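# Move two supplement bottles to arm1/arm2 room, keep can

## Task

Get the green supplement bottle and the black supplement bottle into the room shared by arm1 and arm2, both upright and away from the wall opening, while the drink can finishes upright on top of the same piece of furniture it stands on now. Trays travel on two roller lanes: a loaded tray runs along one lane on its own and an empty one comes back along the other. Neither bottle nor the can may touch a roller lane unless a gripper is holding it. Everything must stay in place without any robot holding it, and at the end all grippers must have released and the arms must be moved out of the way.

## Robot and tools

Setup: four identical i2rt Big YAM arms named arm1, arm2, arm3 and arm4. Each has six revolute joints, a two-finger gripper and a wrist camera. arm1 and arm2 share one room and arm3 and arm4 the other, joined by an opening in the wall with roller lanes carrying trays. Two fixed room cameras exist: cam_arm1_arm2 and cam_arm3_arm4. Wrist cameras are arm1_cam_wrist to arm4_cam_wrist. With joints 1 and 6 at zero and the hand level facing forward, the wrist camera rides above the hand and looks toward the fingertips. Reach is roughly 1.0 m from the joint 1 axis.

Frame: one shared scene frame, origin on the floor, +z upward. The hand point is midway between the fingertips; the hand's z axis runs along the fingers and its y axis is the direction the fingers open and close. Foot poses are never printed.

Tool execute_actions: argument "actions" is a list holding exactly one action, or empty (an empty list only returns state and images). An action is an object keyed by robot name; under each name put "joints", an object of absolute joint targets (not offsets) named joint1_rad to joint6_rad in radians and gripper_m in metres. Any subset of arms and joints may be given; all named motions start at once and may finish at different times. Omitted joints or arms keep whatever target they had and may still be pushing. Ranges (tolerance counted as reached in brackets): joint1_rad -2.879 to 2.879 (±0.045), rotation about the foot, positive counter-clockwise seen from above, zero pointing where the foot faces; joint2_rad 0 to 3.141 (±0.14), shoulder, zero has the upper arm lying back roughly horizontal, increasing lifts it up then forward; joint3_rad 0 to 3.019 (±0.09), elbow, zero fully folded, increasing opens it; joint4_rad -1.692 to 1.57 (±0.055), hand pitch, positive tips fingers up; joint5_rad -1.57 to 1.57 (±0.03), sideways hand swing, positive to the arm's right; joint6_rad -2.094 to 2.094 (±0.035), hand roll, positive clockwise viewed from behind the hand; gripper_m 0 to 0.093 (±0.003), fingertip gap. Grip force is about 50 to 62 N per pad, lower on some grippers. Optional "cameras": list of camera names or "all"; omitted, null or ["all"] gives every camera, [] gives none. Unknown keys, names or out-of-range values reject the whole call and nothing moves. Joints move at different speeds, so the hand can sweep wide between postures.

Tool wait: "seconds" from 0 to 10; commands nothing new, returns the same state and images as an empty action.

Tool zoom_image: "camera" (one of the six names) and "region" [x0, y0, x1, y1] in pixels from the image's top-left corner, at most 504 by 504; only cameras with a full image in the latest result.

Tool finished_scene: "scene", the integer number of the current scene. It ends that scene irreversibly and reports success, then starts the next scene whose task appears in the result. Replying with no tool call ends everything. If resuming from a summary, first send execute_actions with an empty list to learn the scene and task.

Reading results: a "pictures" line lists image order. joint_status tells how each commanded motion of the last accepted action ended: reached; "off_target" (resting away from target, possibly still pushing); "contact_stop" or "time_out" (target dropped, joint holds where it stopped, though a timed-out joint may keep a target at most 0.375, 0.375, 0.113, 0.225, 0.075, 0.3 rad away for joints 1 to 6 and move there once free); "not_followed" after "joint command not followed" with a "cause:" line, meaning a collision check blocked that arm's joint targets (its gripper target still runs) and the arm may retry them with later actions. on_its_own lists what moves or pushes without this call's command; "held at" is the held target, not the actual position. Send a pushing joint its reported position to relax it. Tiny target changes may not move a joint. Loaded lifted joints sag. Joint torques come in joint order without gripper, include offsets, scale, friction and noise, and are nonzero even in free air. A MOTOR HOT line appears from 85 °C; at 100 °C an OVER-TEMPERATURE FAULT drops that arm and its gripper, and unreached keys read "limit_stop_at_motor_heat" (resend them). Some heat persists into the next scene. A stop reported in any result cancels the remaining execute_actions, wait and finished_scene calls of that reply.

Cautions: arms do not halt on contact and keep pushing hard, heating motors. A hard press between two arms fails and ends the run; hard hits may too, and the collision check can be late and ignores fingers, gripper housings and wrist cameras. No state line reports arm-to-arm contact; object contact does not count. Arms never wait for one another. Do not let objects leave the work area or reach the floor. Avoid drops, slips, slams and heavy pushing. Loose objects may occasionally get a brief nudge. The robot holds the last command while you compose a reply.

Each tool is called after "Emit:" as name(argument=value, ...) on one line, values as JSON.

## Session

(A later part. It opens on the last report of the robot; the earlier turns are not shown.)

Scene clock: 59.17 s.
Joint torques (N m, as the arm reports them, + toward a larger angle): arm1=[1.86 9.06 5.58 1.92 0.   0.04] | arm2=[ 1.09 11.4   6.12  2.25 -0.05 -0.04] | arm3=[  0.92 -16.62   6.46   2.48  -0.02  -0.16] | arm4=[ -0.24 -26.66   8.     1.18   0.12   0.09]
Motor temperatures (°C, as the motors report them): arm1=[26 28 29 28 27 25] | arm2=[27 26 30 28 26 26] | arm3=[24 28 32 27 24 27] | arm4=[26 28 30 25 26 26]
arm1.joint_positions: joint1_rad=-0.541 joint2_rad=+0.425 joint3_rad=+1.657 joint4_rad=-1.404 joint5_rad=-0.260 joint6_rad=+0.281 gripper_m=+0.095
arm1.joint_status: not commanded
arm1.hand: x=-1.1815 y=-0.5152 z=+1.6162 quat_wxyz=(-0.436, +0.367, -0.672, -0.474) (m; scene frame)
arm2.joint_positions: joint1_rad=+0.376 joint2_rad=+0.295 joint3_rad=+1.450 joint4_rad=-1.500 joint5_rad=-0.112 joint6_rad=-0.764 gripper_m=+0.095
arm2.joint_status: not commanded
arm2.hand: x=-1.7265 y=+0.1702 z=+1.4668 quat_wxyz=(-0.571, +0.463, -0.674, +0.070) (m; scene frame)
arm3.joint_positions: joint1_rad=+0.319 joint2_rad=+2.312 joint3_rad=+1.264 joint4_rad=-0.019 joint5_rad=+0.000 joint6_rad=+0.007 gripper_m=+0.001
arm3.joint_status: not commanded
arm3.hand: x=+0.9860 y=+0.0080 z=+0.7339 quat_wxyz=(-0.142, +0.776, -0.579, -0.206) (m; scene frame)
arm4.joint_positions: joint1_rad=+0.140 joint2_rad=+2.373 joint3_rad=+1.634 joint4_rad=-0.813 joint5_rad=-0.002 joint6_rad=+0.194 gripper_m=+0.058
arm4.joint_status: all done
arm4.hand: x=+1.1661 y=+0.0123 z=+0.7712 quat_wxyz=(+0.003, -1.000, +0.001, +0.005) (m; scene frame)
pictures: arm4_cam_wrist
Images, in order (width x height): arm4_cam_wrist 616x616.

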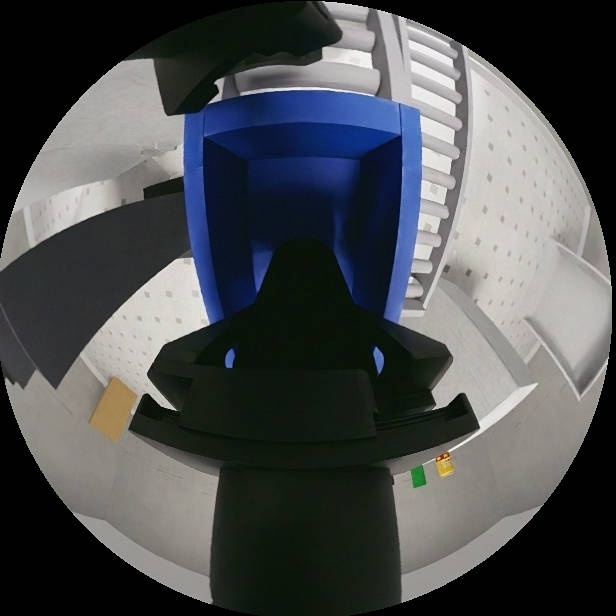

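Emit:
execute_actions(actions=[{"arm4":{"joints":{"joint2_rad":2.365}}}], cameras=[])

Emit:
execute_actions(actions=[{"arm4":{"joints":{"gripper_m":0.072}}}], cameras=[])

Emit:
execute_actions(actions=[{"arm4":{"joints":{"joint2_rad":2.2,"joint3_rad":1.65,"joint4_rad":-1.0}}}], cameras=["arm4_cam_wrist"])

Emit:
execute_actions(actions=[{"arm4":{"joints":{"joint2_rad":1.8,"joint3_rad":1.37,"joint4_rad":-1.13,"gripper_m":0.093}}}], cameras=[])

Emit:
execute_actions(actions=[{"arm4":{"joints":{"joint1_rad":-2.22,"joint6_rad":0}}}], cameras=["arm4_cam_wrist"])

Scene clock: 66.37 s.
Joint torques (N m, as the arm reports them, + toward a larger angle): arm1=[1.87 8.97 5.52 1.92 0.01 0.05] | arm2=[ 1.33 11.7   6.15  2.4  -0.04  0.02] | arm3=[  1.11 -16.82   6.64   2.53   0.04  -0.19] | arm4=[ -0.26 -23.93   7.97   1.17   0.11   0.09]
Motor temperatures (°C, as the motors report them): arm1=[26 28 29 28 27 25] | arm2=[27 26 30 28 26 26] | arm3=[24 29 32 27 24 27] | arm4=[26 29 30 25 26 26]
arm1.joint_positions: joint1_rad=-0.541 joint2_rad=+0.425 joint3_rad=+1.657 joint4_rad=-1.404 joint5_rad=-0.260 joint6_rad=+0.281 gripper_m=+0.095
arm1.joint_status: not commanded
arm1.hand: x=-1.1815 y=-0.5152 z=+1.6162 quat_wxyz=(-0.436, +0.367, -0.672, -0.474) (m; scene frame)
arm2.joint_positions: joint1_rad=+0.376 joint2_rad=+0.295 joint3_rad=+1.450 joint4_rad=-1.500 joint5_rad=-0.112 joint6_rad=-0.764 gripper_m=+0.095
arm2.joint_status: not commanded
arm2.hand: x=-1.7265 y=+0.1702 z=+1.4668 quat_wxyz=(-0.571, +0.463, -0.674, +0.070) (m; scene frame)
arm3.joint_positions: joint1_rad=+0.319 joint2_rad=+2.312 joint3_rad=+1.264 joint4_rad=-0.019 joint5_rad=+0.000 joint6_rad=+0.007 gripper_m=+0.001
arm3.joint_status: not commanded
arm3.hand: x=+0.9860 y=+0.0080 z=+0.7339 quat_wxyz=(-0.142, +0.776, -0.579, -0.206) (m; scene frame)
arm4.joint_positions: joint1_rad=+0.140 joint2_rad=+2.373 joint3_rad=+1.634 joint4_rad=-0.813 joint5_rad=-0.002 joint6_rad=+0.194 gripper_m=+0.058
arm4.joint_status: all done
arm4.hand: x=+1.1661 y=+0.0123 z=+0.7712 quat_wxyz=(+0.003, -1.000, +0.001, +0.005) (m; scene frame)
pictures: none
No camera images: the call's "cameras" was empty. Leave "cameras" out to get every camera's image.

Scene clock: 66.93 s.
Joint torques (N m, as the arm reports them, + toward a larger angle): arm1=[1.65 8.91 5.55 1.9  0.   0.05] | arm2=[ 2.12 10.47  6.18  2.44 -0.06  0.  ] | arm3=[  1.34 -16.82   6.65   2.53  -0.02  -0.15] | arm4=[ -0.29 -23.9    7.95   1.09   0.12   0.09]
Motor temperatures (°C, as the motors report them): arm1=[26 28 29 28 27 25] | arm2=[27 26 30 28 26 26] | arm3=[24 29 32 27 24 27] | arm4=[26 29 30 25 26 26]
arm1.joint_positions: joint1_rad=-0.541 joint2_rad=+0.425 joint3_rad=+1.657 joint4_rad=-1.404 joint5_rad=-0.260 joint6_rad=+0.281 gripper_m=+0.095
arm1.joint_status: not commanded
arm1.hand: x=-1.1815 y=-0.5152 z=+1.6162 quat_wxyz=(-0.436, +0.367, -0.672, -0.474) (m; scene frame)
arm2.joint_positions: joint1_rad=+0.376 joint2_rad=+0.295 joint3_rad=+1.450 joint4_rad=-1.500 joint5_rad=-0.112 joint6_rad=-0.764 gripper_m=+0.095
arm2.joint_status: not commanded
arm2.hand: x=-1.7265 y=+0.1702 z=+1.4668 quat_wxyz=(-0.571, +0.463, -0.674, +0.070) (m; scene frame)
arm3.joint_positions: joint1_rad=+0.319 joint2_rad=+2.312 joint3_rad=+1.264 joint4_rad=-0.019 joint5_rad=+0.000 joint6_rad=+0.007 gripper_m=+0.001
arm3.joint_status: not commanded
arm3.hand: x=+0.9860 y=+0.0080 z=+0.7339 quat_wxyz=(-0.142, +0.776, -0.579, -0.206) (m; scene frame)
arm4.joint_positions: joint1_rad=+0.140 joint2_rad=+2.373 joint3_rad=+1.634 joint4_rad=-0.812 joint5_rad=-0.002 joint6_rad=+0.194 gripper_m=+0.072
arm4.joint_status: all done
arm4.hand: x=+1.1660 y=+0.0123 z=+0.7712 quat_wxyz=(+0.003, -1.000, +0.001, +0.006) (m; scene frame)
pictures: none
No camera images: the call's "cameras" was empty. Leave "cameras" out to get every camera's image.

Scene clock: 68.20 s.
Joint torques (N m, as the arm reports them, + toward a larger angle): arm1=[1.73 8.89 5.57 1.89 0.01 0.04] | arm2=[ 1.74 10.63  6.32  2.48 -0.06  0.  ] | arm3=[  0.87 -16.56   6.56   2.39   0.    -0.18] | arm4=[ -0.25 -22.85   8.45   0.26   0.12   0.1 ]
Motor temperatures (°C, as the motors report them): arm1=[26 28 29 28 27 25] | arm2=[27 26 30 28 26 26] | arm3=[24 29 32 27 24 27] | arm4=[26 29 30 25 26 26]
arm1.joint_positions: joint1_rad=-0.541 joint2_rad=+0.425 joint3_rad=+1.657 joint4_rad=-1.404 joint5_rad=-0.260 joint6_rad=+0.281 gripper_m=+0.095
arm1.joint_status: not commanded
arm1.hand: x=-1.1815 y=-0.5152 z=+1.6162 quat_wxyz=(-0.436, +0.367, -0.672, -0.474) (m; scene frame)
arm2.joint_positions: joint1_rad=+0.376 joint2_rad=+0.295 joint3_rad=+1.450 joint4_rad=-1.500 joint5_rad=-0.112 joint6_rad=-0.764 gripper_m=+0.095
arm2.joint_status: not commanded
arm2.hand: x=-1.7265 y=+0.1702 z=+1.4668 quat_wxyz=(-0.571, +0.463, -0.674, +0.070) (m; scene frame)
arm3.joint_positions: joint1_rad=+0.320 joint2_rad=+2.312 joint3_rad=+1.264 joint4_rad=-0.019 joint5_rad=-0.001 joint6_rad=+0.007 gripper_m=+0.001
arm3.joint_status: not commanded
arm3.hand: x=+0.9854 y=+0.0078 z=+0.7339 quat_wxyz=(-0.141, +0.777, -0.578, -0.206) (m; scene frame)
arm4.joint_positions: joint1_rad=+0.140 joint2_rad=+2.202 joint3_rad=+1.634 joint4_rad=-0.990 joint5_rad=-0.002 joint6_rad=+0.194 gripper_m=+0.072
arm4.joint_status: all done
arm4.hand: x=+1.1685 y=+0.0116 z=+0.8742 quat_wxyz=(+0.004, -1.000, +0.001, +0.002) (m; scene frame)
pictures: arm4_cam_wrist
Images, in order (width x height): arm4_cam_wrist 616x616.

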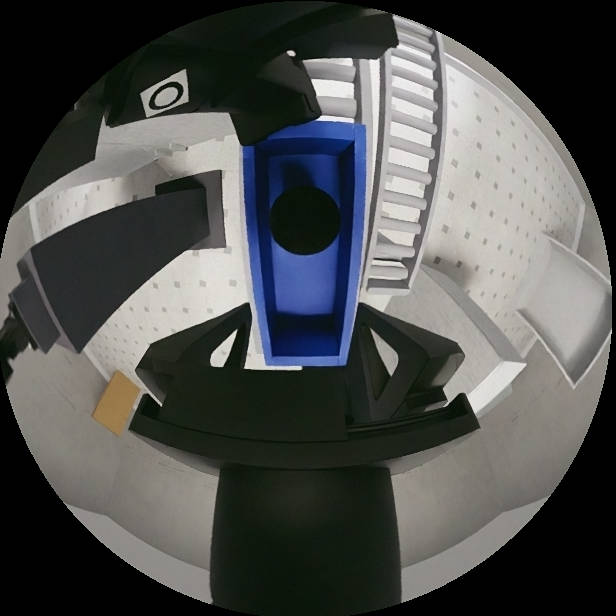

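Scene clock: 69.63 s.
Joint torques (N m, as the arm reports them, + toward a larger angle): arm1=[ 1.49  8.96  5.54  1.96 -0.01  0.04] | arm2=[ 2.11 11.25  6.14  2.39 -0.09  0.01] | arm3=[  1.67 -16.19   6.58   2.47   0.    -0.15] | arm4=[ -0.21 -17.67   8.01   0.43   0.12   0.09]
Motor temperatures (°C, as the motors report them): arm1=[26 28 30 28 27 25] | arm2=[27 26 30 28 26 26] | arm3=[24 29 32 27 24 27] | arm4=[26 29 30 25 26 26]
arm1.joint_positions: joint1_rad=-0.541 joint2_rad=+0.425 joint3_rad=+1.657 joint4_rad=-1.404 joint5_rad=-0.260 joint6_rad=+0.281 gripper_m=+0.095
arm1.joint_status: not commanded
arm1.hand: x=-1.1815 y=-0.5152 z=+1.6162 quat_wxyz=(-0.436, +0.367, -0.672, -0.474) (m; scene frame)
arm2.joint_positions: joint1_rad=+0.376 joint2_rad=+0.295 joint3_rad=+1.450 joint4_rad=-1.500 joint5_rad=-0.112 joint6_rad=-0.764 gripper_m=+0.095
arm2.joint_status: not commanded
arm2.hand: x=-1.7265 y=+0.1702 z=+1.4668 quat_wxyz=(-0.571, +0.463, -0.674, +0.070) (m; scene frame)
arm3.joint_positions: joint1_rad=+0.320 joint2_rad=+2.312 joint3_rad=+1.264 joint4_rad=-0.019 joint5_rad=-0.001 joint6_rad=+0.007 gripper_m=+0.001
arm3.joint_status: not commanded
arm3.hand: x=+0.9854 y=+0.0078 z=+0.7339 quat_wxyz=(-0.141, +0.777, -0.578, -0.206) (m; scene frame)
arm4.joint_positions: joint1_rad=+0.140 joint2_rad=+1.803 joint3_rad=+1.367 joint4_rad=-1.125 joint5_rad=-0.002 joint6_rad=+0.194 gripper_m=+0.093
arm4.joint_status: all done
arm4.hand: x=+1.2669 y=+0.0293 z=+1.0063 quat_wxyz=(+0.004, -1.000, +0.001, +0.001) (m; scene frame)
pictures: none
No camera images: the call's "cameras" was empty. Leave "cameras" out to get every camera's image.

Scene clock: 71.83 s.
Joint torques (N m, as the arm reports them, + toward a larger angle): arm1=[1.77 8.97 5.5  1.95 0.01 0.04] | arm2=[ 2.06 11.07  6.41  2.48 -0.06  0.  ] | arm3=[  0.49 -16.84   6.8    2.3   -0.01  -0.19] | arm4=[  1.84 -17.72   8.12   0.48  -0.06  -0.15]
Motor temperatures (°C, as the motors report them): arm1=[26 28 30 28 27 25] | arm2=[27 26 30 28 26 26] | arm3=[24 29 32 27 24 27] | arm4=[26 29 30 25 26 26]
arm1.joint_positions: joint1_rad=-0.541 joint2_rad=+0.425 joint3_rad=+1.657 joint4_rad=-1.404 joint5_rad=-0.260 joint6_rad=+0.281 gripper_m=+0.095
arm1.joint_status: not commanded
arm1.hand: x=-1.1815 y=-0.5152 z=+1.6162 quat_wxyz=(-0.436, +0.367, -0.672, -0.474) (m; scene frame)
arm2.joint_positions: joint1_rad=+0.376 joint2_rad=+0.295 joint3_rad=+1.450 joint4_rad=-1.500 joint5_rad=-0.112 joint6_rad=-0.764 gripper_m=+0.095
arm2.joint_status: not commanded
arm2.hand: x=-1.7265 y=+0.1702 z=+1.4668 quat_wxyz=(-0.571, +0.463, -0.674, +0.070) (m; scene frame)
arm3.joint_positions: joint1_rad=+0.320 joint2_rad=+2.312 joint3_rad=+1.264 joint4_rad=-0.019 joint5_rad=-0.001 joint6_rad=+0.007 gripper_m=+0.001
arm3.joint_status: not commanded
arm3.hand: x=+0.9854 y=+0.0078 z=+0.7339 quat_wxyz=(-0.141, +0.777, -0.578, -0.206) (m; scene frame)
arm4.joint_positions: joint1_rad=-2.229 joint2_rad=+1.807 joint3_rad=+1.367 joint4_rad=-1.125 joint5_rad=+0.001 joint6_rad=+0.012 gripper_m=+0.093
arm4.joint_status: all done
arm4.hand: x=+2.0800 y=+0.5588 z=+1.0175 quat_wxyz=(+0.009, -0.458, +0.889, +0.005) (m; scene frame)
pictures: arm4_cam_wrist
Images, in order (width x height): arm4_cam_wrist 616x616.

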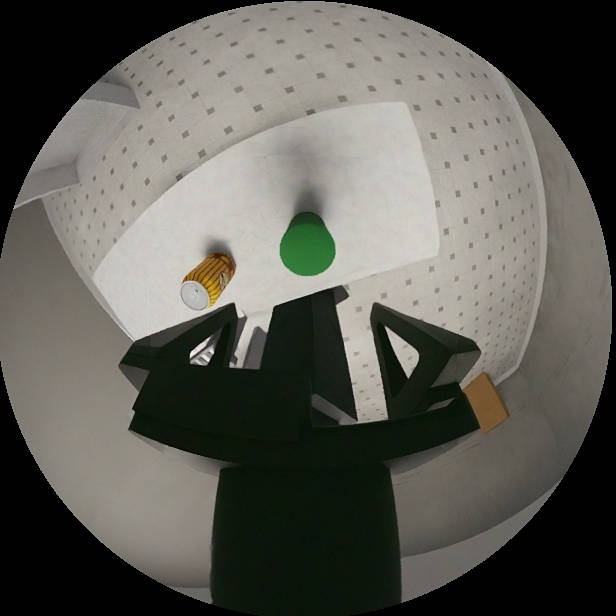

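Emit:
execute_actions(actions=[{"arm4":{"joints":{"joint2_rad":2.07,"joint3_rad":1.29,"joint4_rad":-0.763}}}], cameras=["arm4_cam_wrist"])

Emit:
execute_actions(actions=[{"arm4":{"joints":{"gripper_m":0.03}}}], cameras=[])

Emit:
execute_actions(actions=[{"arm4":{"joints":{"joint2_rad":1.75,"joint3_rad":1.48,"joint4_rad":-1.24}}}], cameras=[])

Emit:
execute_actions(actions=[{"arm4":{"joints":{"joint1_rad":0.157,"joint6_rad":0.225}}}], cameras=[])

Emit:
execute_actions(actions=[{"arm4":{"joints":{"joint2_rad":1.97,"joint3_rad":1.395,"joint4_rad":-0.9}}}], cameras=["arm4_cam_wrist"])

Scene clock: 79.27 s.
Joint torques (N m, as the arm reports them, + toward a larger angle): arm1=[1.79 9.05 5.49 1.88 0.01 0.04] | arm2=[ 0.8  10.48  5.95  2.54 -0.07  0.02] | arm3=[  0.67 -16.5    6.79   2.31   0.01  -0.16] | arm4=[  1.81 -19.89   7.39   1.14  -0.03  -0.15]
Motor temperatures (°C, as the motors report them): arm1=[26 28 30 28 27 25] | arm2=[27 26 30 28 26 26] | arm3=[24 29 32 27 24 27] | arm4=[26 28 29 25 26 26]
arm1.joint_positions: joint1_rad=-0.541 joint2_rad=+0.425 joint3_rad=+1.657 joint4_rad=-1.404 joint5_rad=-0.260 joint6_rad=+0.281 gripper_m=+0.095
arm1.joint_status: not commanded
arm1.hand: x=-1.1815 y=-0.5152 z=+1.6162 quat_wxyz=(-0.436, +0.367, -0.672, -0.474) (m; scene frame)
arm2.joint_positions: joint1_rad=+0.376 joint2_rad=+0.295 joint3_rad=+1.450 joint4_rad=-1.500 joint5_rad=-0.112 joint6_rad=-0.764 gripper_m=+0.095
arm2.joint_status: not commanded
arm2.hand: x=-1.7265 y=+0.1702 z=+1.4668 quat_wxyz=(-0.571, +0.463, -0.674, +0.070) (m; scene frame)
arm3.joint_positions: joint1_rad=+0.320 joint2_rad=+2.312 joint3_rad=+1.264 joint4_rad=-0.019 joint5_rad=-0.001 joint6_rad=+0.007 gripper_m=+0.001
arm3.joint_status: not commanded
arm3.hand: x=+0.9854 y=+0.0078 z=+0.7339 quat_wxyz=(-0.141, +0.777, -0.578, -0.206) (m; scene frame)
arm4.joint_positions: joint1_rad=-2.229 joint2_rad=+2.085 joint3_rad=+1.274 joint4_rad=-0.775 joint5_rad=+0.000 joint6_rad=+0.012 gripper_m=+0.093
arm4.joint_status: all done
arm4.hand: x=+2.0830 y=+0.5637 z=+0.8474 quat_wxyz=(+0.000, -0.458, +0.889, +0.000) (m; scene frame)
pictures: arm4_cam_wrist
Images, in order (width x height): arm4_cam_wrist 616x616.

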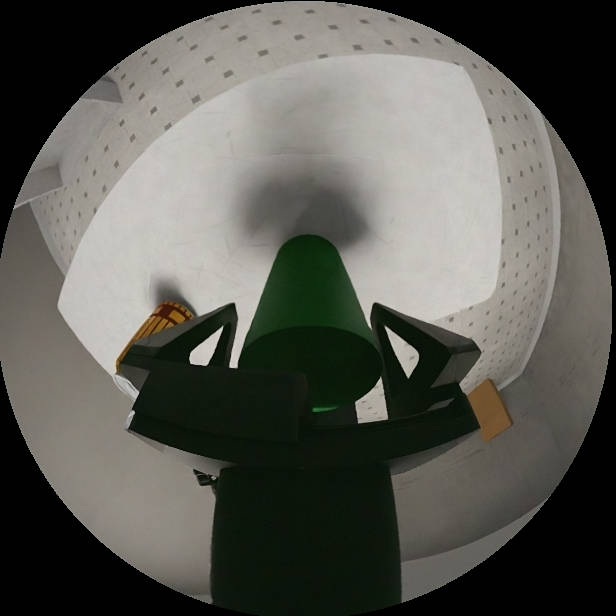

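Scene clock: 79.90 s.
Joint torques (N m, as the arm reports them, + toward a larger angle): arm1=[1.78 9.08 5.51 1.96 0.   0.04] | arm2=[ 1.6  10.36  6.23  2.37 -0.09  0.05] | arm3=[ -0.11 -15.96   6.66   2.45   0.02  -0.2 ] | arm4=[  1.72 -20.33   7.3    1.11  -0.04  -0.15]
Motor temperatures (°C, as the motors report them): arm1=[26 28 30 28 27 25] | arm2=[27 26 30 28 26 26] | arm3=[24 29 32 27 24 27] | arm4=[26 28 29 25 26 26]
arm1.joint_positions: joint1_rad=-0.541 joint2_rad=+0.425 joint3_rad=+1.657 joint4_rad=-1.404 joint5_rad=-0.260 joint6_rad=+0.281 gripper_m=+0.095
arm1.joint_status: not commanded
arm1.hand: x=-1.1815 y=-0.5152 z=+1.6162 quat_wxyz=(-0.436, +0.367, -0.672, -0.474) (m; scene frame)
arm2.joint_positions: joint1_rad=+0.376 joint2_rad=+0.295 joint3_rad=+1.450 joint4_rad=-1.500 joint5_rad=-0.112 joint6_rad=-0.764 gripper_m=+0.095
arm2.joint_status: not commanded
arm2.hand: x=-1.7265 y=+0.1702 z=+1.4668 quat_wxyz=(-0.571, +0.463, -0.674, +0.070) (m; scene frame)
arm3.joint_positions: joint1_rad=+0.320 joint2_rad=+2.312 joint3_rad=+1.264 joint4_rad=-0.019 joint5_rad=-0.001 joint6_rad=+0.007 gripper_m=+0.001
arm3.joint_status: not commanded
arm3.hand: x=+0.9854 y=+0.0078 z=+0.7339 quat_wxyz=(-0.141, +0.777, -0.578, -0.206) (m; scene frame)
arm4.joint_positions: joint1_rad=-2.228 joint2_rad=+2.085 joint3_rad=+1.274 joint4_rad=-0.774 joint5_rad=+0.000 joint6_rad=+0.011 gripper_m=+0.065
arm4.joint_status: gripper_m off_target (ended at +0.065, target +0.030)
arm4.hand: x=+2.0829 y=+0.5640 z=+0.8474 quat_wxyz=(+0.000, -0.459, +0.888, +0.000) (m; scene frame)
pictures: none
No camera images: the call's "cameras" was empty. Leave "cameras" out to get every camera's image.

Scene clock: 81.43 s.
Joint torques (N m, as the arm reports them, + toward a larger angle): arm1=[1.74 8.66 5.54 1.99 0.   0.04] | arm2=[ 1.55 11.38  6.07  2.5  -0.03 -0.03] | arm3=[  0.67 -16.72   6.44   2.42   0.    -0.16] | arm4=[  1.7  -20.26   9.95   0.34  -0.05  -0.15]
Motor temperatures (°C, as the motors report them): arm1=[26 28 30 28 27 25] | arm2=[27 26 30 28 26 26] | arm3=[24 29 32 27 24 27] | arm4=[26 28 30 25 26 26]
arm1.joint_positions: joint1_rad=-0.541 joint2_rad=+0.425 joint3_rad=+1.657 joint4_rad=-1.404 joint5_rad=-0.260 joint6_rad=+0.281 gripper_m=+0.095
arm1.joint_status: not commanded
arm1.hand: x=-1.1815 y=-0.5152 z=+1.6162 quat_wxyz=(-0.436, +0.367, -0.672, -0.474) (m; scene frame)
arm2.joint_positions: joint1_rad=+0.376 joint2_rad=+0.295 joint3_rad=+1.450 joint4_rad=-1.500 joint5_rad=-0.112 joint6_rad=-0.764 gripper_m=+0.095
arm2.joint_status: not commanded
arm2.hand: x=-1.7265 y=+0.1702 z=+1.4668 quat_wxyz=(-0.571, +0.463, -0.674, +0.070) (m; scene frame)
arm3.joint_positions: joint1_rad=+0.320 joint2_rad=+2.312 joint3_rad=+1.264 joint4_rad=-0.019 joint5_rad=-0.001 joint6_rad=+0.007 gripper_m=+0.001
arm3.joint_status: not commanded
arm3.hand: x=+0.9854 y=+0.0078 z=+0.7339 quat_wxyz=(-0.141, +0.777, -0.578, -0.206) (m; scene frame)
arm4.joint_positions: joint1_rad=-2.228 joint2_rad=+1.783 joint3_rad=+1.456 joint4_rad=-1.231 joint5_rad=+0.000 joint6_rad=+0.011 gripper_m=+0.065
arm4.joint_status: all done
arm4.hand: x=+2.0845 y=+0.5660 z=+1.0610 quat_wxyz=(+0.012, -0.459, +0.888, +0.006) (m; scene frame)
pictures: none
No camera images: the call's "cameras" was empty. Leave "cameras" out to get every camera's image.

Scene clock: 83.70 s.
Joint torques (N m, as the arm reports them, + toward a larger angle): arm1=[1.5  8.99 5.54 1.98 0.   0.05] | arm2=[ 1.49 10.72  6.03  2.47 -0.07  0.02] | arm3=[  0.99 -16.53   6.72   2.45   0.01  -0.16] | arm4=[  0.09 -20.51   9.81   0.32   0.12   0.1 ]
Motor temperatures (°C, as the motors report them): arm1=[26 28 30 28 27 25] | arm2=[27 26 30 28 26 26] | arm3=[24 29 32 27 24 27] | arm4=[26 28 30 25 26 26]
arm1.joint_positions: joint1_rad=-0.541 joint2_rad=+0.425 joint3_rad=+1.657 joint4_rad=-1.404 joint5_rad=-0.260 joint6_rad=+0.281 gripper_m=+0.095
arm1.joint_status: not commanded
arm1.hand: x=-1.1815 y=-0.5152 z=+1.6162 quat_wxyz=(-0.436, +0.367, -0.672, -0.474) (m; scene frame)
arm2.joint_positions: joint1_rad=+0.376 joint2_rad=+0.295 joint3_rad=+1.450 joint4_rad=-1.500 joint5_rad=-0.112 joint6_rad=-0.764 gripper_m=+0.095
arm2.joint_status: not commanded
arm2.hand: x=-1.7265 y=+0.1702 z=+1.4668 quat_wxyz=(-0.571, +0.463, -0.674, +0.070) (m; scene frame)
arm3.joint_positions: joint1_rad=+0.320 joint2_rad=+2.312 joint3_rad=+1.264 joint4_rad=-0.019 joint5_rad=-0.001 joint6_rad=+0.007 gripper_m=+0.001
arm3.joint_status: not commanded
arm3.hand: x=+0.9854 y=+0.0078 z=+0.7339 quat_wxyz=(-0.141, +0.777, -0.578, -0.206) (m; scene frame)
arm4.joint_positions: joint1_rad=+0.168 joint2_rad=+1.783 joint3_rad=+1.456 joint4_rad=-1.231 joint5_rad=-0.002 joint6_rad=+0.213 gripper_m=+0.065
arm4.joint_status: all done
arm4.hand: x=+1.2608 y=+0.0128 z=+1.0480 quat_wxyz=(+0.004, -1.000, -0.003, +0.002) (m; scene frame)
pictures: none
No camera images: the call's "cameras" was empty. Leave "cameras" out to get every camera's image.

Scene clock: 85.00 s.
Joint torques (N m, as the arm reports them, + toward a larger angle): arm1=[1.58 8.99 5.53 1.96 0.01 0.07] | arm2=[ 1.47 11.07  6.02  2.36 -0.06 -0.01] | arm3=[  1.15 -16.86   6.72   2.37   0.05  -0.24] | arm4=[ -0.3  -22.26   8.87   1.19   0.11   0.09]
Motor temperatures (°C, as the motors report them): arm1=[26 28 30 28 27 25] | arm2=[27 26 30 28 26 26] | arm3=[24 29 32 27 24 27] | arm4=[26 28 30 25 26 26]
arm1.joint_positions: joint1_rad=-0.541 joint2_rad=+0.425 joint3_rad=+1.657 joint4_rad=-1.404 joint5_rad=-0.260 joint6_rad=+0.281 gripper_m=+0.095
arm1.joint_status: not commanded
arm1.hand: x=-1.1815 y=-0.5152 z=+1.6162 quat_wxyz=(-0.436, +0.367, -0.672, -0.474) (m; scene frame)
arm2.joint_positions: joint1_rad=+0.376 joint2_rad=+0.295 joint3_rad=+1.450 joint4_rad=-1.500 joint5_rad=-0.112 joint6_rad=-0.764 gripper_m=+0.095
arm2.joint_status: not commanded
arm2.hand: x=-1.7265 y=+0.1702 z=+1.4668 quat_wxyz=(-0.571, +0.463, -0.674, +0.070) (m; scene frame)
arm3.joint_positions: joint1_rad=+0.320 joint2_rad=+2.312 joint3_rad=+1.264 joint4_rad=-0.019 joint5_rad=-0.001 joint6_rad=+0.007 gripper_m=+0.001
arm3.joint_status: not commanded
arm3.hand: x=+0.9854 y=+0.0078 z=+0.7339 quat_wxyz=(-0.141, +0.777, -0.578, -0.206) (m; scene frame)
arm4.joint_positions: joint1_rad=+0.168 joint2_rad=+2.002 joint3_rad=+1.367 joint4_rad=-0.912 joint5_rad=-0.002 joint6_rad=+0.213 gripper_m=+0.065
arm4.joint_status: all done
arm4.hand: x=+1.2398 y=+0.0096 z=+0.9036 quat_wxyz=(+0.003, -1.000, -0.003, +0.008) (m; scene frame)
pictures: arm4_cam_wrist
Images, in order (width x height): arm4_cam_wrist 616x616.

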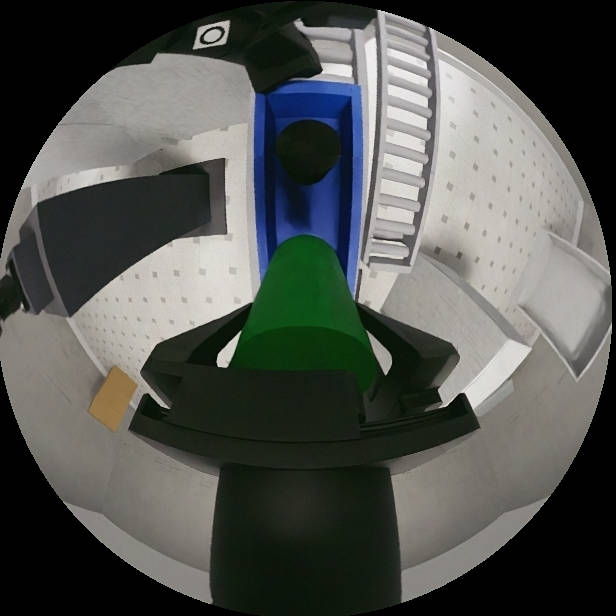

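Emit:
execute_actions(actions=[{"arm4":{"joints":{"joint2_rad":2.165,"joint3_rad":1.37,"joint4_rad":-0.69}}}], cameras=["arm4_cam_wrist"])

Emit:
execute_actions(actions=[{"arm4":{"joints":{"gripper_m":0.08}}}], cameras=[])

Emit:
execute_actions(actions=[{"arm4":{"joints":{"joint2_rad":1.95,"joint3_rad":1.385,"joint4_rad":-0.97}}}], cameras=["arm4_cam_wrist"])

Emit:
execute_actions(actions=[{"arm3":{"joints":{"joint1_rad":0.55,"joint2_rad":1.5,"joint4_rad":-0.6}},"arm4":{"joints":{"joint1_rad":-0.3,"joint2_rad":1.2,"joint4_rad":-1.4}}}], cameras=["cam_arm3_arm4"])

Emit:
wait(seconds=10)

Scene clock: 91.47 s.
Joint torques (N m, as the arm reports them, + toward a larger angle): arm1=[ 1.8   9.13  5.53  1.93 -0.02  0.05] | arm2=[ 1.78 11.7   6.14  2.42 -0.12  0.  ] | arm3=[  1.41 -16.35   6.51   2.45   0.05  -0.13] | arm4=[ -0.23 -23.39   6.97   1.12   0.11   0.09]
Motor temperatures (°C, as the motors report them): arm1=[26 28 30 28 27 25] | arm2=[27 26 30 28 26 26] | arm3=[24 29 32 27 24 27] | arm4=[26 28 30 25 26 26]
arm1.joint_positions: joint1_rad=-0.541 joint2_rad=+0.425 joint3_rad=+1.657 joint4_rad=-1.404 joint5_rad=-0.260 joint6_rad=+0.281 gripper_m=+0.095
arm1.joint_status: not commanded
arm1.hand: x=-1.1815 y=-0.5152 z=+1.6162 quat_wxyz=(-0.436, +0.367, -0.672, -0.474) (m; scene frame)
arm2.joint_positions: joint1_rad=+0.376 joint2_rad=+0.295 joint3_rad=+1.450 joint4_rad=-1.500 joint5_rad=-0.112 joint6_rad=-0.764 gripper_m=+0.095
arm2.joint_status: not commanded
arm2.hand: x=-1.7265 y=+0.1702 z=+1.4668 quat_wxyz=(-0.571, +0.463, -0.674, +0.070) (m; scene frame)
arm3.joint_positions: joint1_rad=+0.320 joint2_rad=+2.312 joint3_rad=+1.264 joint4_rad=-0.019 joint5_rad=-0.001 joint6_rad=+0.007 gripper_m=+0.001
arm3.joint_status: not commanded
arm3.hand: x=+0.9854 y=+0.0078 z=+0.7339 quat_wxyz=(-0.141, +0.777, -0.578, -0.206) (m; scene frame)
arm4.joint_positions: joint1_rad=+0.167 joint2_rad=+2.204 joint3_rad=+1.355 joint4_rad=-0.702 joint5_rad=-0.002 joint6_rad=+0.214 gripper_m=+0.065
arm4.joint_status: all done
arm4.hand: x=+1.2383 y=+0.0109 z=+0.7928 quat_wxyz=(+0.003, -1.000, -0.002, +0.005) (m; scene frame)
pictures: arm4_cam_wrist
Images, in order (width x height): arm4_cam_wrist 616x616.

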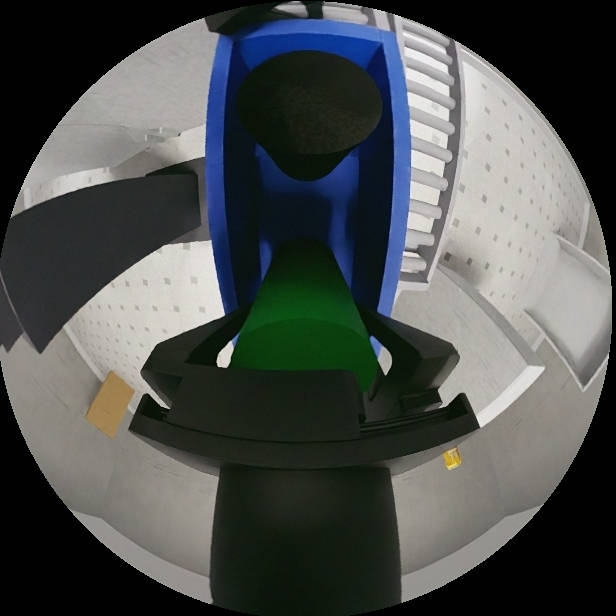

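Scene clock: 92.27 s.
Joint torques (N m, as the arm reports them, + toward a larger angle): arm1=[1.87 8.92 5.55 1.92 0.   0.05] | arm2=[ 1.71 10.75  6.1   2.33 -0.02  0.01] | arm3=[  0.78 -16.22   6.37   2.41   0.04  -0.19] | arm4=[ -0.27 -22.43   7.05   1.2    0.12   0.09]
Motor temperatures (°C, as the motors report them): arm1=[26 28 30 28 27 25] | arm2=[27 26 30 28 26 26] | arm3=[24 29 32 27 24 27] | arm4=[26 28 30 25 26 26]
arm1.joint_positions: joint1_rad=-0.541 joint2_rad=+0.425 joint3_rad=+1.657 joint4_rad=-1.404 joint5_rad=-0.260 joint6_rad=+0.281 gripper_m=+0.095
arm1.joint_status: not commanded
arm1.hand: x=-1.1815 y=-0.5152 z=+1.6162 quat_wxyz=(-0.436, +0.367, -0.672, -0.474) (m; scene frame)
arm2.joint_positions: joint1_rad=+0.376 joint2_rad=+0.295 joint3_rad=+1.450 joint4_rad=-1.500 joint5_rad=-0.112 joint6_rad=-0.764 gripper_m=+0.095
arm2.joint_status: not commanded
arm2.hand: x=-1.7265 y=+0.1702 z=+1.4668 quat_wxyz=(-0.571, +0.463, -0.674, +0.070) (m; scene frame)
arm3.joint_positions: joint1_rad=+0.320 joint2_rad=+2.312 joint3_rad=+1.264 joint4_rad=-0.019 joint5_rad=-0.001 joint6_rad=+0.007 gripper_m=+0.001
arm3.joint_status: not commanded
arm3.hand: x=+0.9854 y=+0.0078 z=+0.7339 quat_wxyz=(-0.141, +0.777, -0.578, -0.206) (m; scene frame)
arm4.joint_positions: joint1_rad=+0.167 joint2_rad=+2.188 joint3_rad=+1.355 joint4_rad=-0.702 joint5_rad=-0.002 joint6_rad=+0.214 gripper_m=+0.080
arm4.joint_status: all done
arm4.hand: x=+1.2340 y=+0.0099 z=+0.8016 quat_wxyz=(+0.001, -1.000, -0.002, +0.013) (m; scene frame)
pictures: none
No camera images: the call's "cameras" was empty. Leave "cameras" out to get every camera's image.

Scene clock: 93.53 s.
Joint torques (N m, as the arm reports them, + toward a larger angle): arm1=[1.81 9.1  5.5  1.95 0.   0.05] | arm2=[ 1.39 10.7   6.09  2.51 -0.04  0.02] | arm3=[  0.79 -16.67   6.8    2.44   0.03  -0.18] | arm4=[ -0.06 -19.06   9.18   0.34   0.12   0.09]
Motor temperatures (°C, as the motors report them): arm1=[26 28 30 28 27 25] | arm2=[27 26 30 28 26 26] | arm3=[24 29 32 27 24 27] | arm4=[26 28 30 25 26 26]
arm1.joint_positions: joint1_rad=-0.541 joint2_rad=+0.425 joint3_rad=+1.657 joint4_rad=-1.404 joint5_rad=-0.260 joint6_rad=+0.281 gripper_m=+0.095
arm1.joint_status: not commanded
arm1.hand: x=-1.1815 y=-0.5152 z=+1.6162 quat_wxyz=(-0.436, +0.367, -0.672, -0.474) (m; scene frame)
arm2.joint_positions: joint1_rad=+0.376 joint2_rad=+0.295 joint3_rad=+1.450 joint4_rad=-1.500 joint5_rad=-0.112 joint6_rad=-0.764 gripper_m=+0.095
arm2.joint_status: not commanded
arm2.hand: x=-1.7265 y=+0.1702 z=+1.4668 quat_wxyz=(-0.571, +0.463, -0.674, +0.070) (m; scene frame)
arm3.joint_positions: joint1_rad=+0.320 joint2_rad=+2.312 joint3_rad=+1.264 joint4_rad=-0.019 joint5_rad=-0.001 joint6_rad=+0.007 gripper_m=+0.001
arm3.joint_status: not commanded
arm3.hand: x=+0.9854 y=+0.0078 z=+0.7339 quat_wxyz=(-0.141, +0.777, -0.578, -0.206) (m; scene frame)
arm4.joint_positions: joint1_rad=+0.167 joint2_rad=+1.954 joint3_rad=+1.357 joint4_rad=-0.961 joint5_rad=-0.002 joint6_rad=+0.214 gripper_m=+0.080
arm4.joint_status: all done
arm4.hand: x=+1.2493 y=+0.0119 z=+0.9255 quat_wxyz=(+0.004, -1.000, -0.002, +0.002) (m; scene frame)
pictures: arm4_cam_wrist
Images, in order (width x height): arm4_cam_wrist 616x616.

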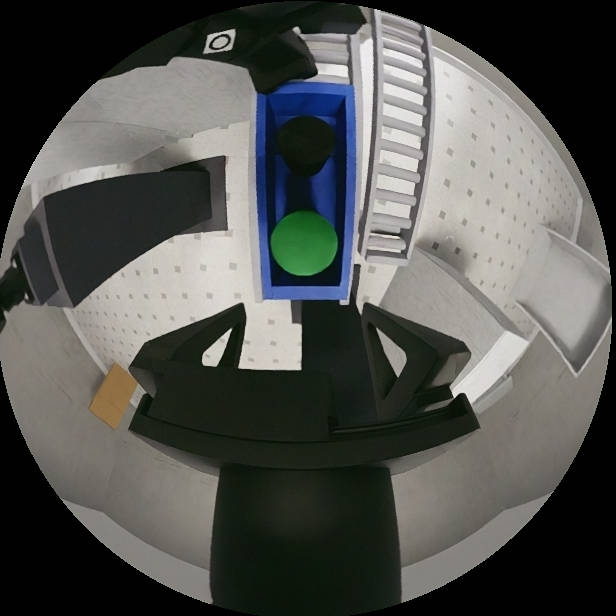

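Scene clock: 95.13 s.
Joint torques (N m, as the arm reports them, + toward a larger angle): arm1=[1.62 9.08 5.5  1.94 0.01 0.05] | arm2=[ 1.5  11.2   6.09  2.41 -0.06 -0.03] | arm3=[ -0.36 -11.17  10.55   1.43   0.01  -0.18] | arm4=[ 1.52 -8.11 11.01  0.92 -0.07  0.06]
Motor temperatures (°C, as the motors report them): arm1=[26 28 30 28 27 25] | arm2=[27 26 30 28 26 26] | arm3=[24 29 32 27 24 27] | arm4=[26 28 30 25 26 26]
arm1.joint_positions: joint1_rad=-0.541 joint2_rad=+0.425 joint3_rad=+1.657 joint4_rad=-1.404 joint5_rad=-0.260 joint6_rad=+0.281 gripper_m=+0.095
arm1.joint_status: not commanded
arm1.hand: x=-1.1815 y=-0.5152 z=+1.6162 quat_wxyz=(-0.436, +0.367, -0.672, -0.474) (m; scene frame)
arm2.joint_positions: joint1_rad=+0.376 joint2_rad=+0.295 joint3_rad=+1.450 joint4_rad=-1.500 joint5_rad=-0.112 joint6_rad=-0.764 gripper_m=+0.095
arm2.joint_status: not commanded
arm2.hand: x=-1.7265 y=+0.1702 z=+1.4668 quat_wxyz=(-0.571, +0.463, -0.674, +0.070) (m; scene frame)
arm3.joint_positions: joint1_rad=+0.556 joint2_rad=+1.494 joint3_rad=+1.264 joint4_rad=-0.588 joint5_rad=-0.002 joint6_rad=+0.006 gripper_m=+0.001
arm3.joint_status: all done
arm3.hand: x=+0.8732 y=-0.0833 z=+1.1648 quat_wxyz=(-0.175, +0.805, -0.463, -0.326) (m; scene frame)
arm4.joint_positions: joint1_rad=-0.308 joint2_rad=+1.206 joint3_rad=+1.357 joint4_rad=-1.392 joint5_rad=+0.002 joint6_rad=+0.217 gripper_m=+0.080
arm4.joint_status: all done
arm4.hand: x=+1.3854 y=+0.2298 z=+1.2670 quat_wxyz=(+0.011, -0.960, +0.230, +0.162) (m; scene frame)
pictures: cam_arm3_arm4
Images, in order (width x height): cam_arm3_arm4 672x504.

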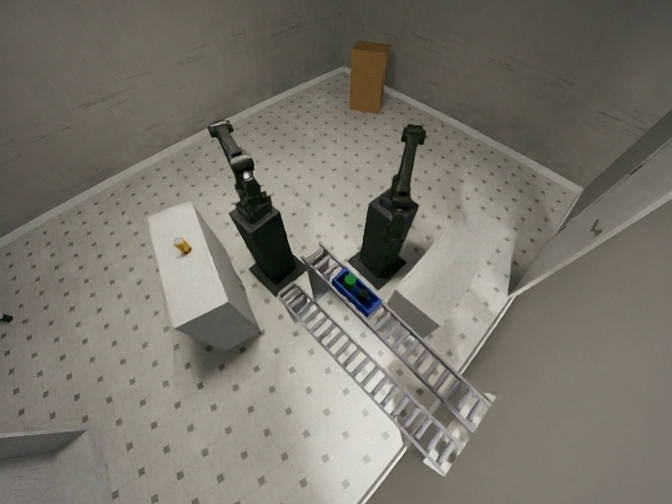

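Scene clock: 105.13 s.
Joint torques (N m, as the arm reports them, + toward a larger angle): arm1=[1.79 8.89 5.57 1.89 0.01 0.05] | arm2=[ 1.7  11.39  6.14  2.34 -0.12  0.06] | arm3=[ -0.78 -11.87  10.78   1.44   0.    -0.15] | arm4=[ 1.46 -8.8  10.98  0.93 -0.07  0.06]
Motor temperatures (°C, as the motors report them): arm1=[26 28 30 28 27 25] | arm2=[27 26 30 28 26 26] | arm3=[24 28 34 27 24 27] | arm4=[26 28 31 25 26 26]
arm1.joint_positions: joint1_rad=-0.541 joint2_rad=+0.425 joint3_rad=+1.657 joint4_rad=-1.404 joint5_rad=-0.260 joint6_rad=+0.281 gripper_m=+0.095
arm1.joint_status: not commanded
arm1.hand: x=-1.1815 y=-0.5152 z=+1.6162 quat_wxyz=(-0.436, +0.367, -0.672, -0.474) (m; scene frame)
arm2.joint_positions: joint1_rad=+0.376 joint2_rad=+0.295 joint3_rad=+1.450 joint4_rad=-1.500 joint5_rad=-0.112 joint6_rad=-0.764 gripper_m=+0.095
arm2.joint_status: not commanded
arm2.hand: x=-1.7265 y=+0.1702 z=+1.4668 quat_wxyz=(-0.571, +0.463, -0.674, +0.070) (m; scene frame)
arm3.joint_positions: joint1_rad=+0.556 joint2_rad=+1.494 joint3_rad=+1.264 joint4_rad=-0.588 joint5_rad=-0.002 joint6_rad=+0.006 gripper_m=+0.001
arm3.joint_status: all done
arm3.hand: x=+0.8732 y=-0.0833 z=+1.1648 quat_wxyz=(-0.175, +0.805, -0.463, -0.326) (m; scene frame)
arm4.joint_positions: joint1_rad=-0.308 joint2_rad=+1.206 joint3_rad=+1.357 joint4_rad=-1.392 joint5_rad=+0.002 joint6_rad=+0.217 gripper_m=+0.080
arm4.joint_status: all done
arm4.hand: x=+1.3854 y=+0.2298 z=+1.2670 quat_wxyz=(+0.011, -0.960, +0.230, +0.162) (m; scene frame)
wait: 10.00 s; at rest by 0.27 s
pictures: arm1_cam_wrist, arm2_cam_wrist, arm3_cam_wrist, arm4_cam_wrist, cam_arm1_arm2, cam_arm3_arm4
Images, in order (width x height): arm1_cam_wrist 616x616, arm2_cam_wrist 616x616, arm3_cam_wrist 616x616, arm4_cam_wrist 616x616, cam_arm1_arm2 672x504, cam_arm3_arm4 672x504.

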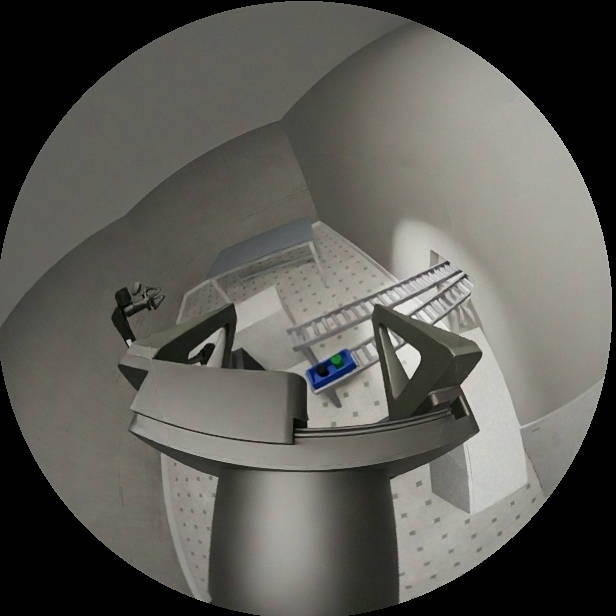

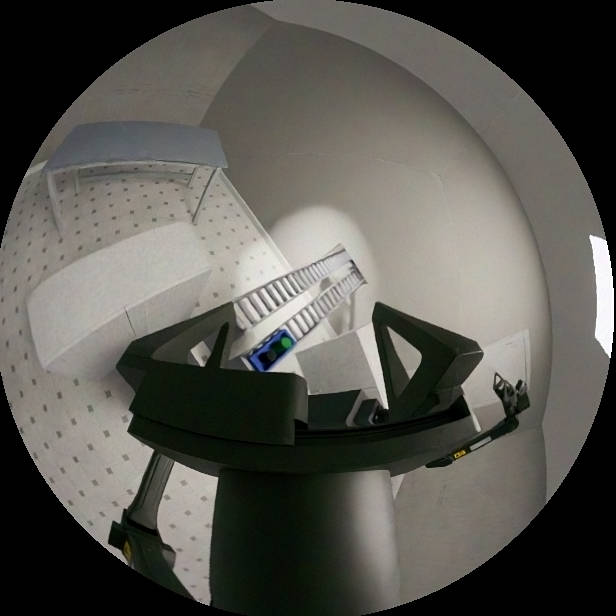

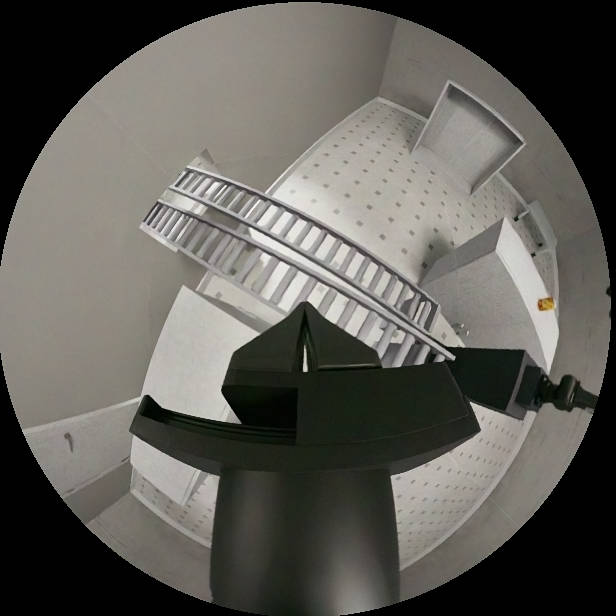

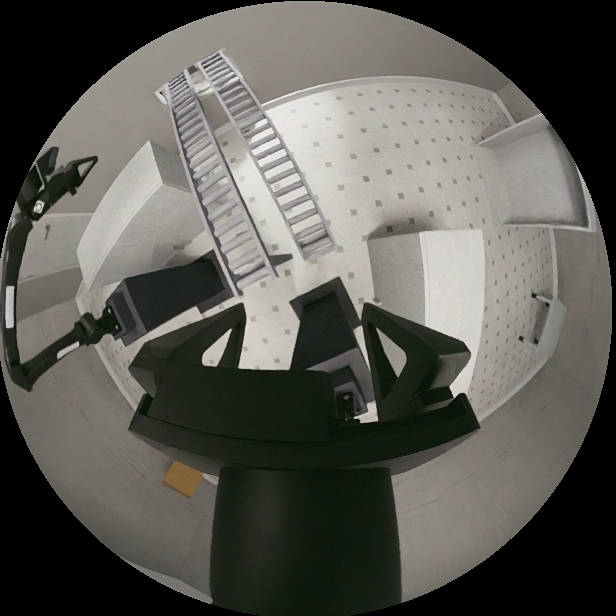

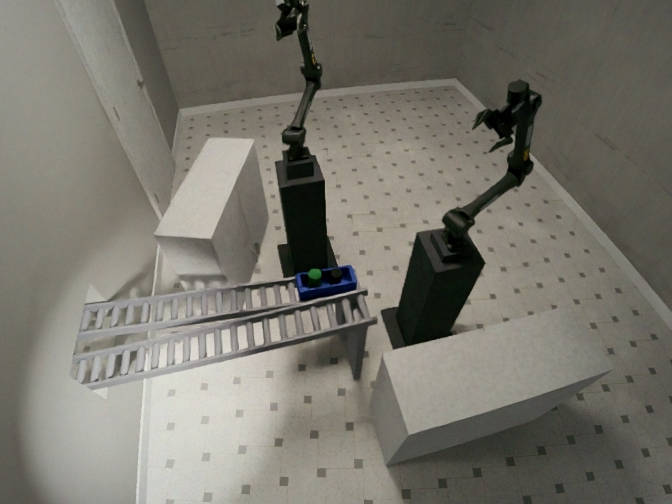

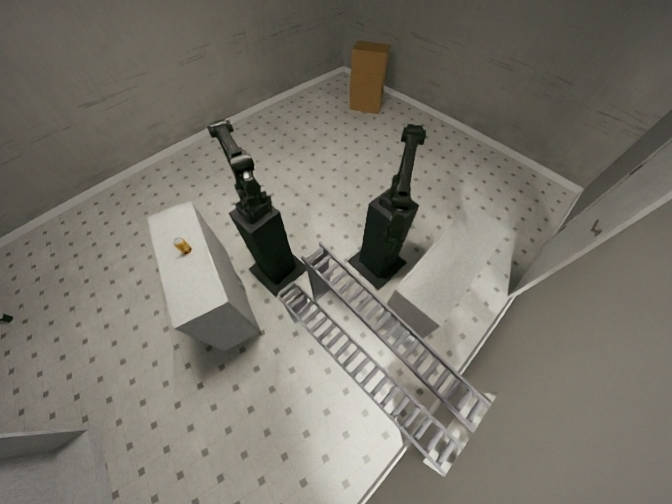

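Emit:
finished_scene(scene=2)

The scene is finished: the task was done.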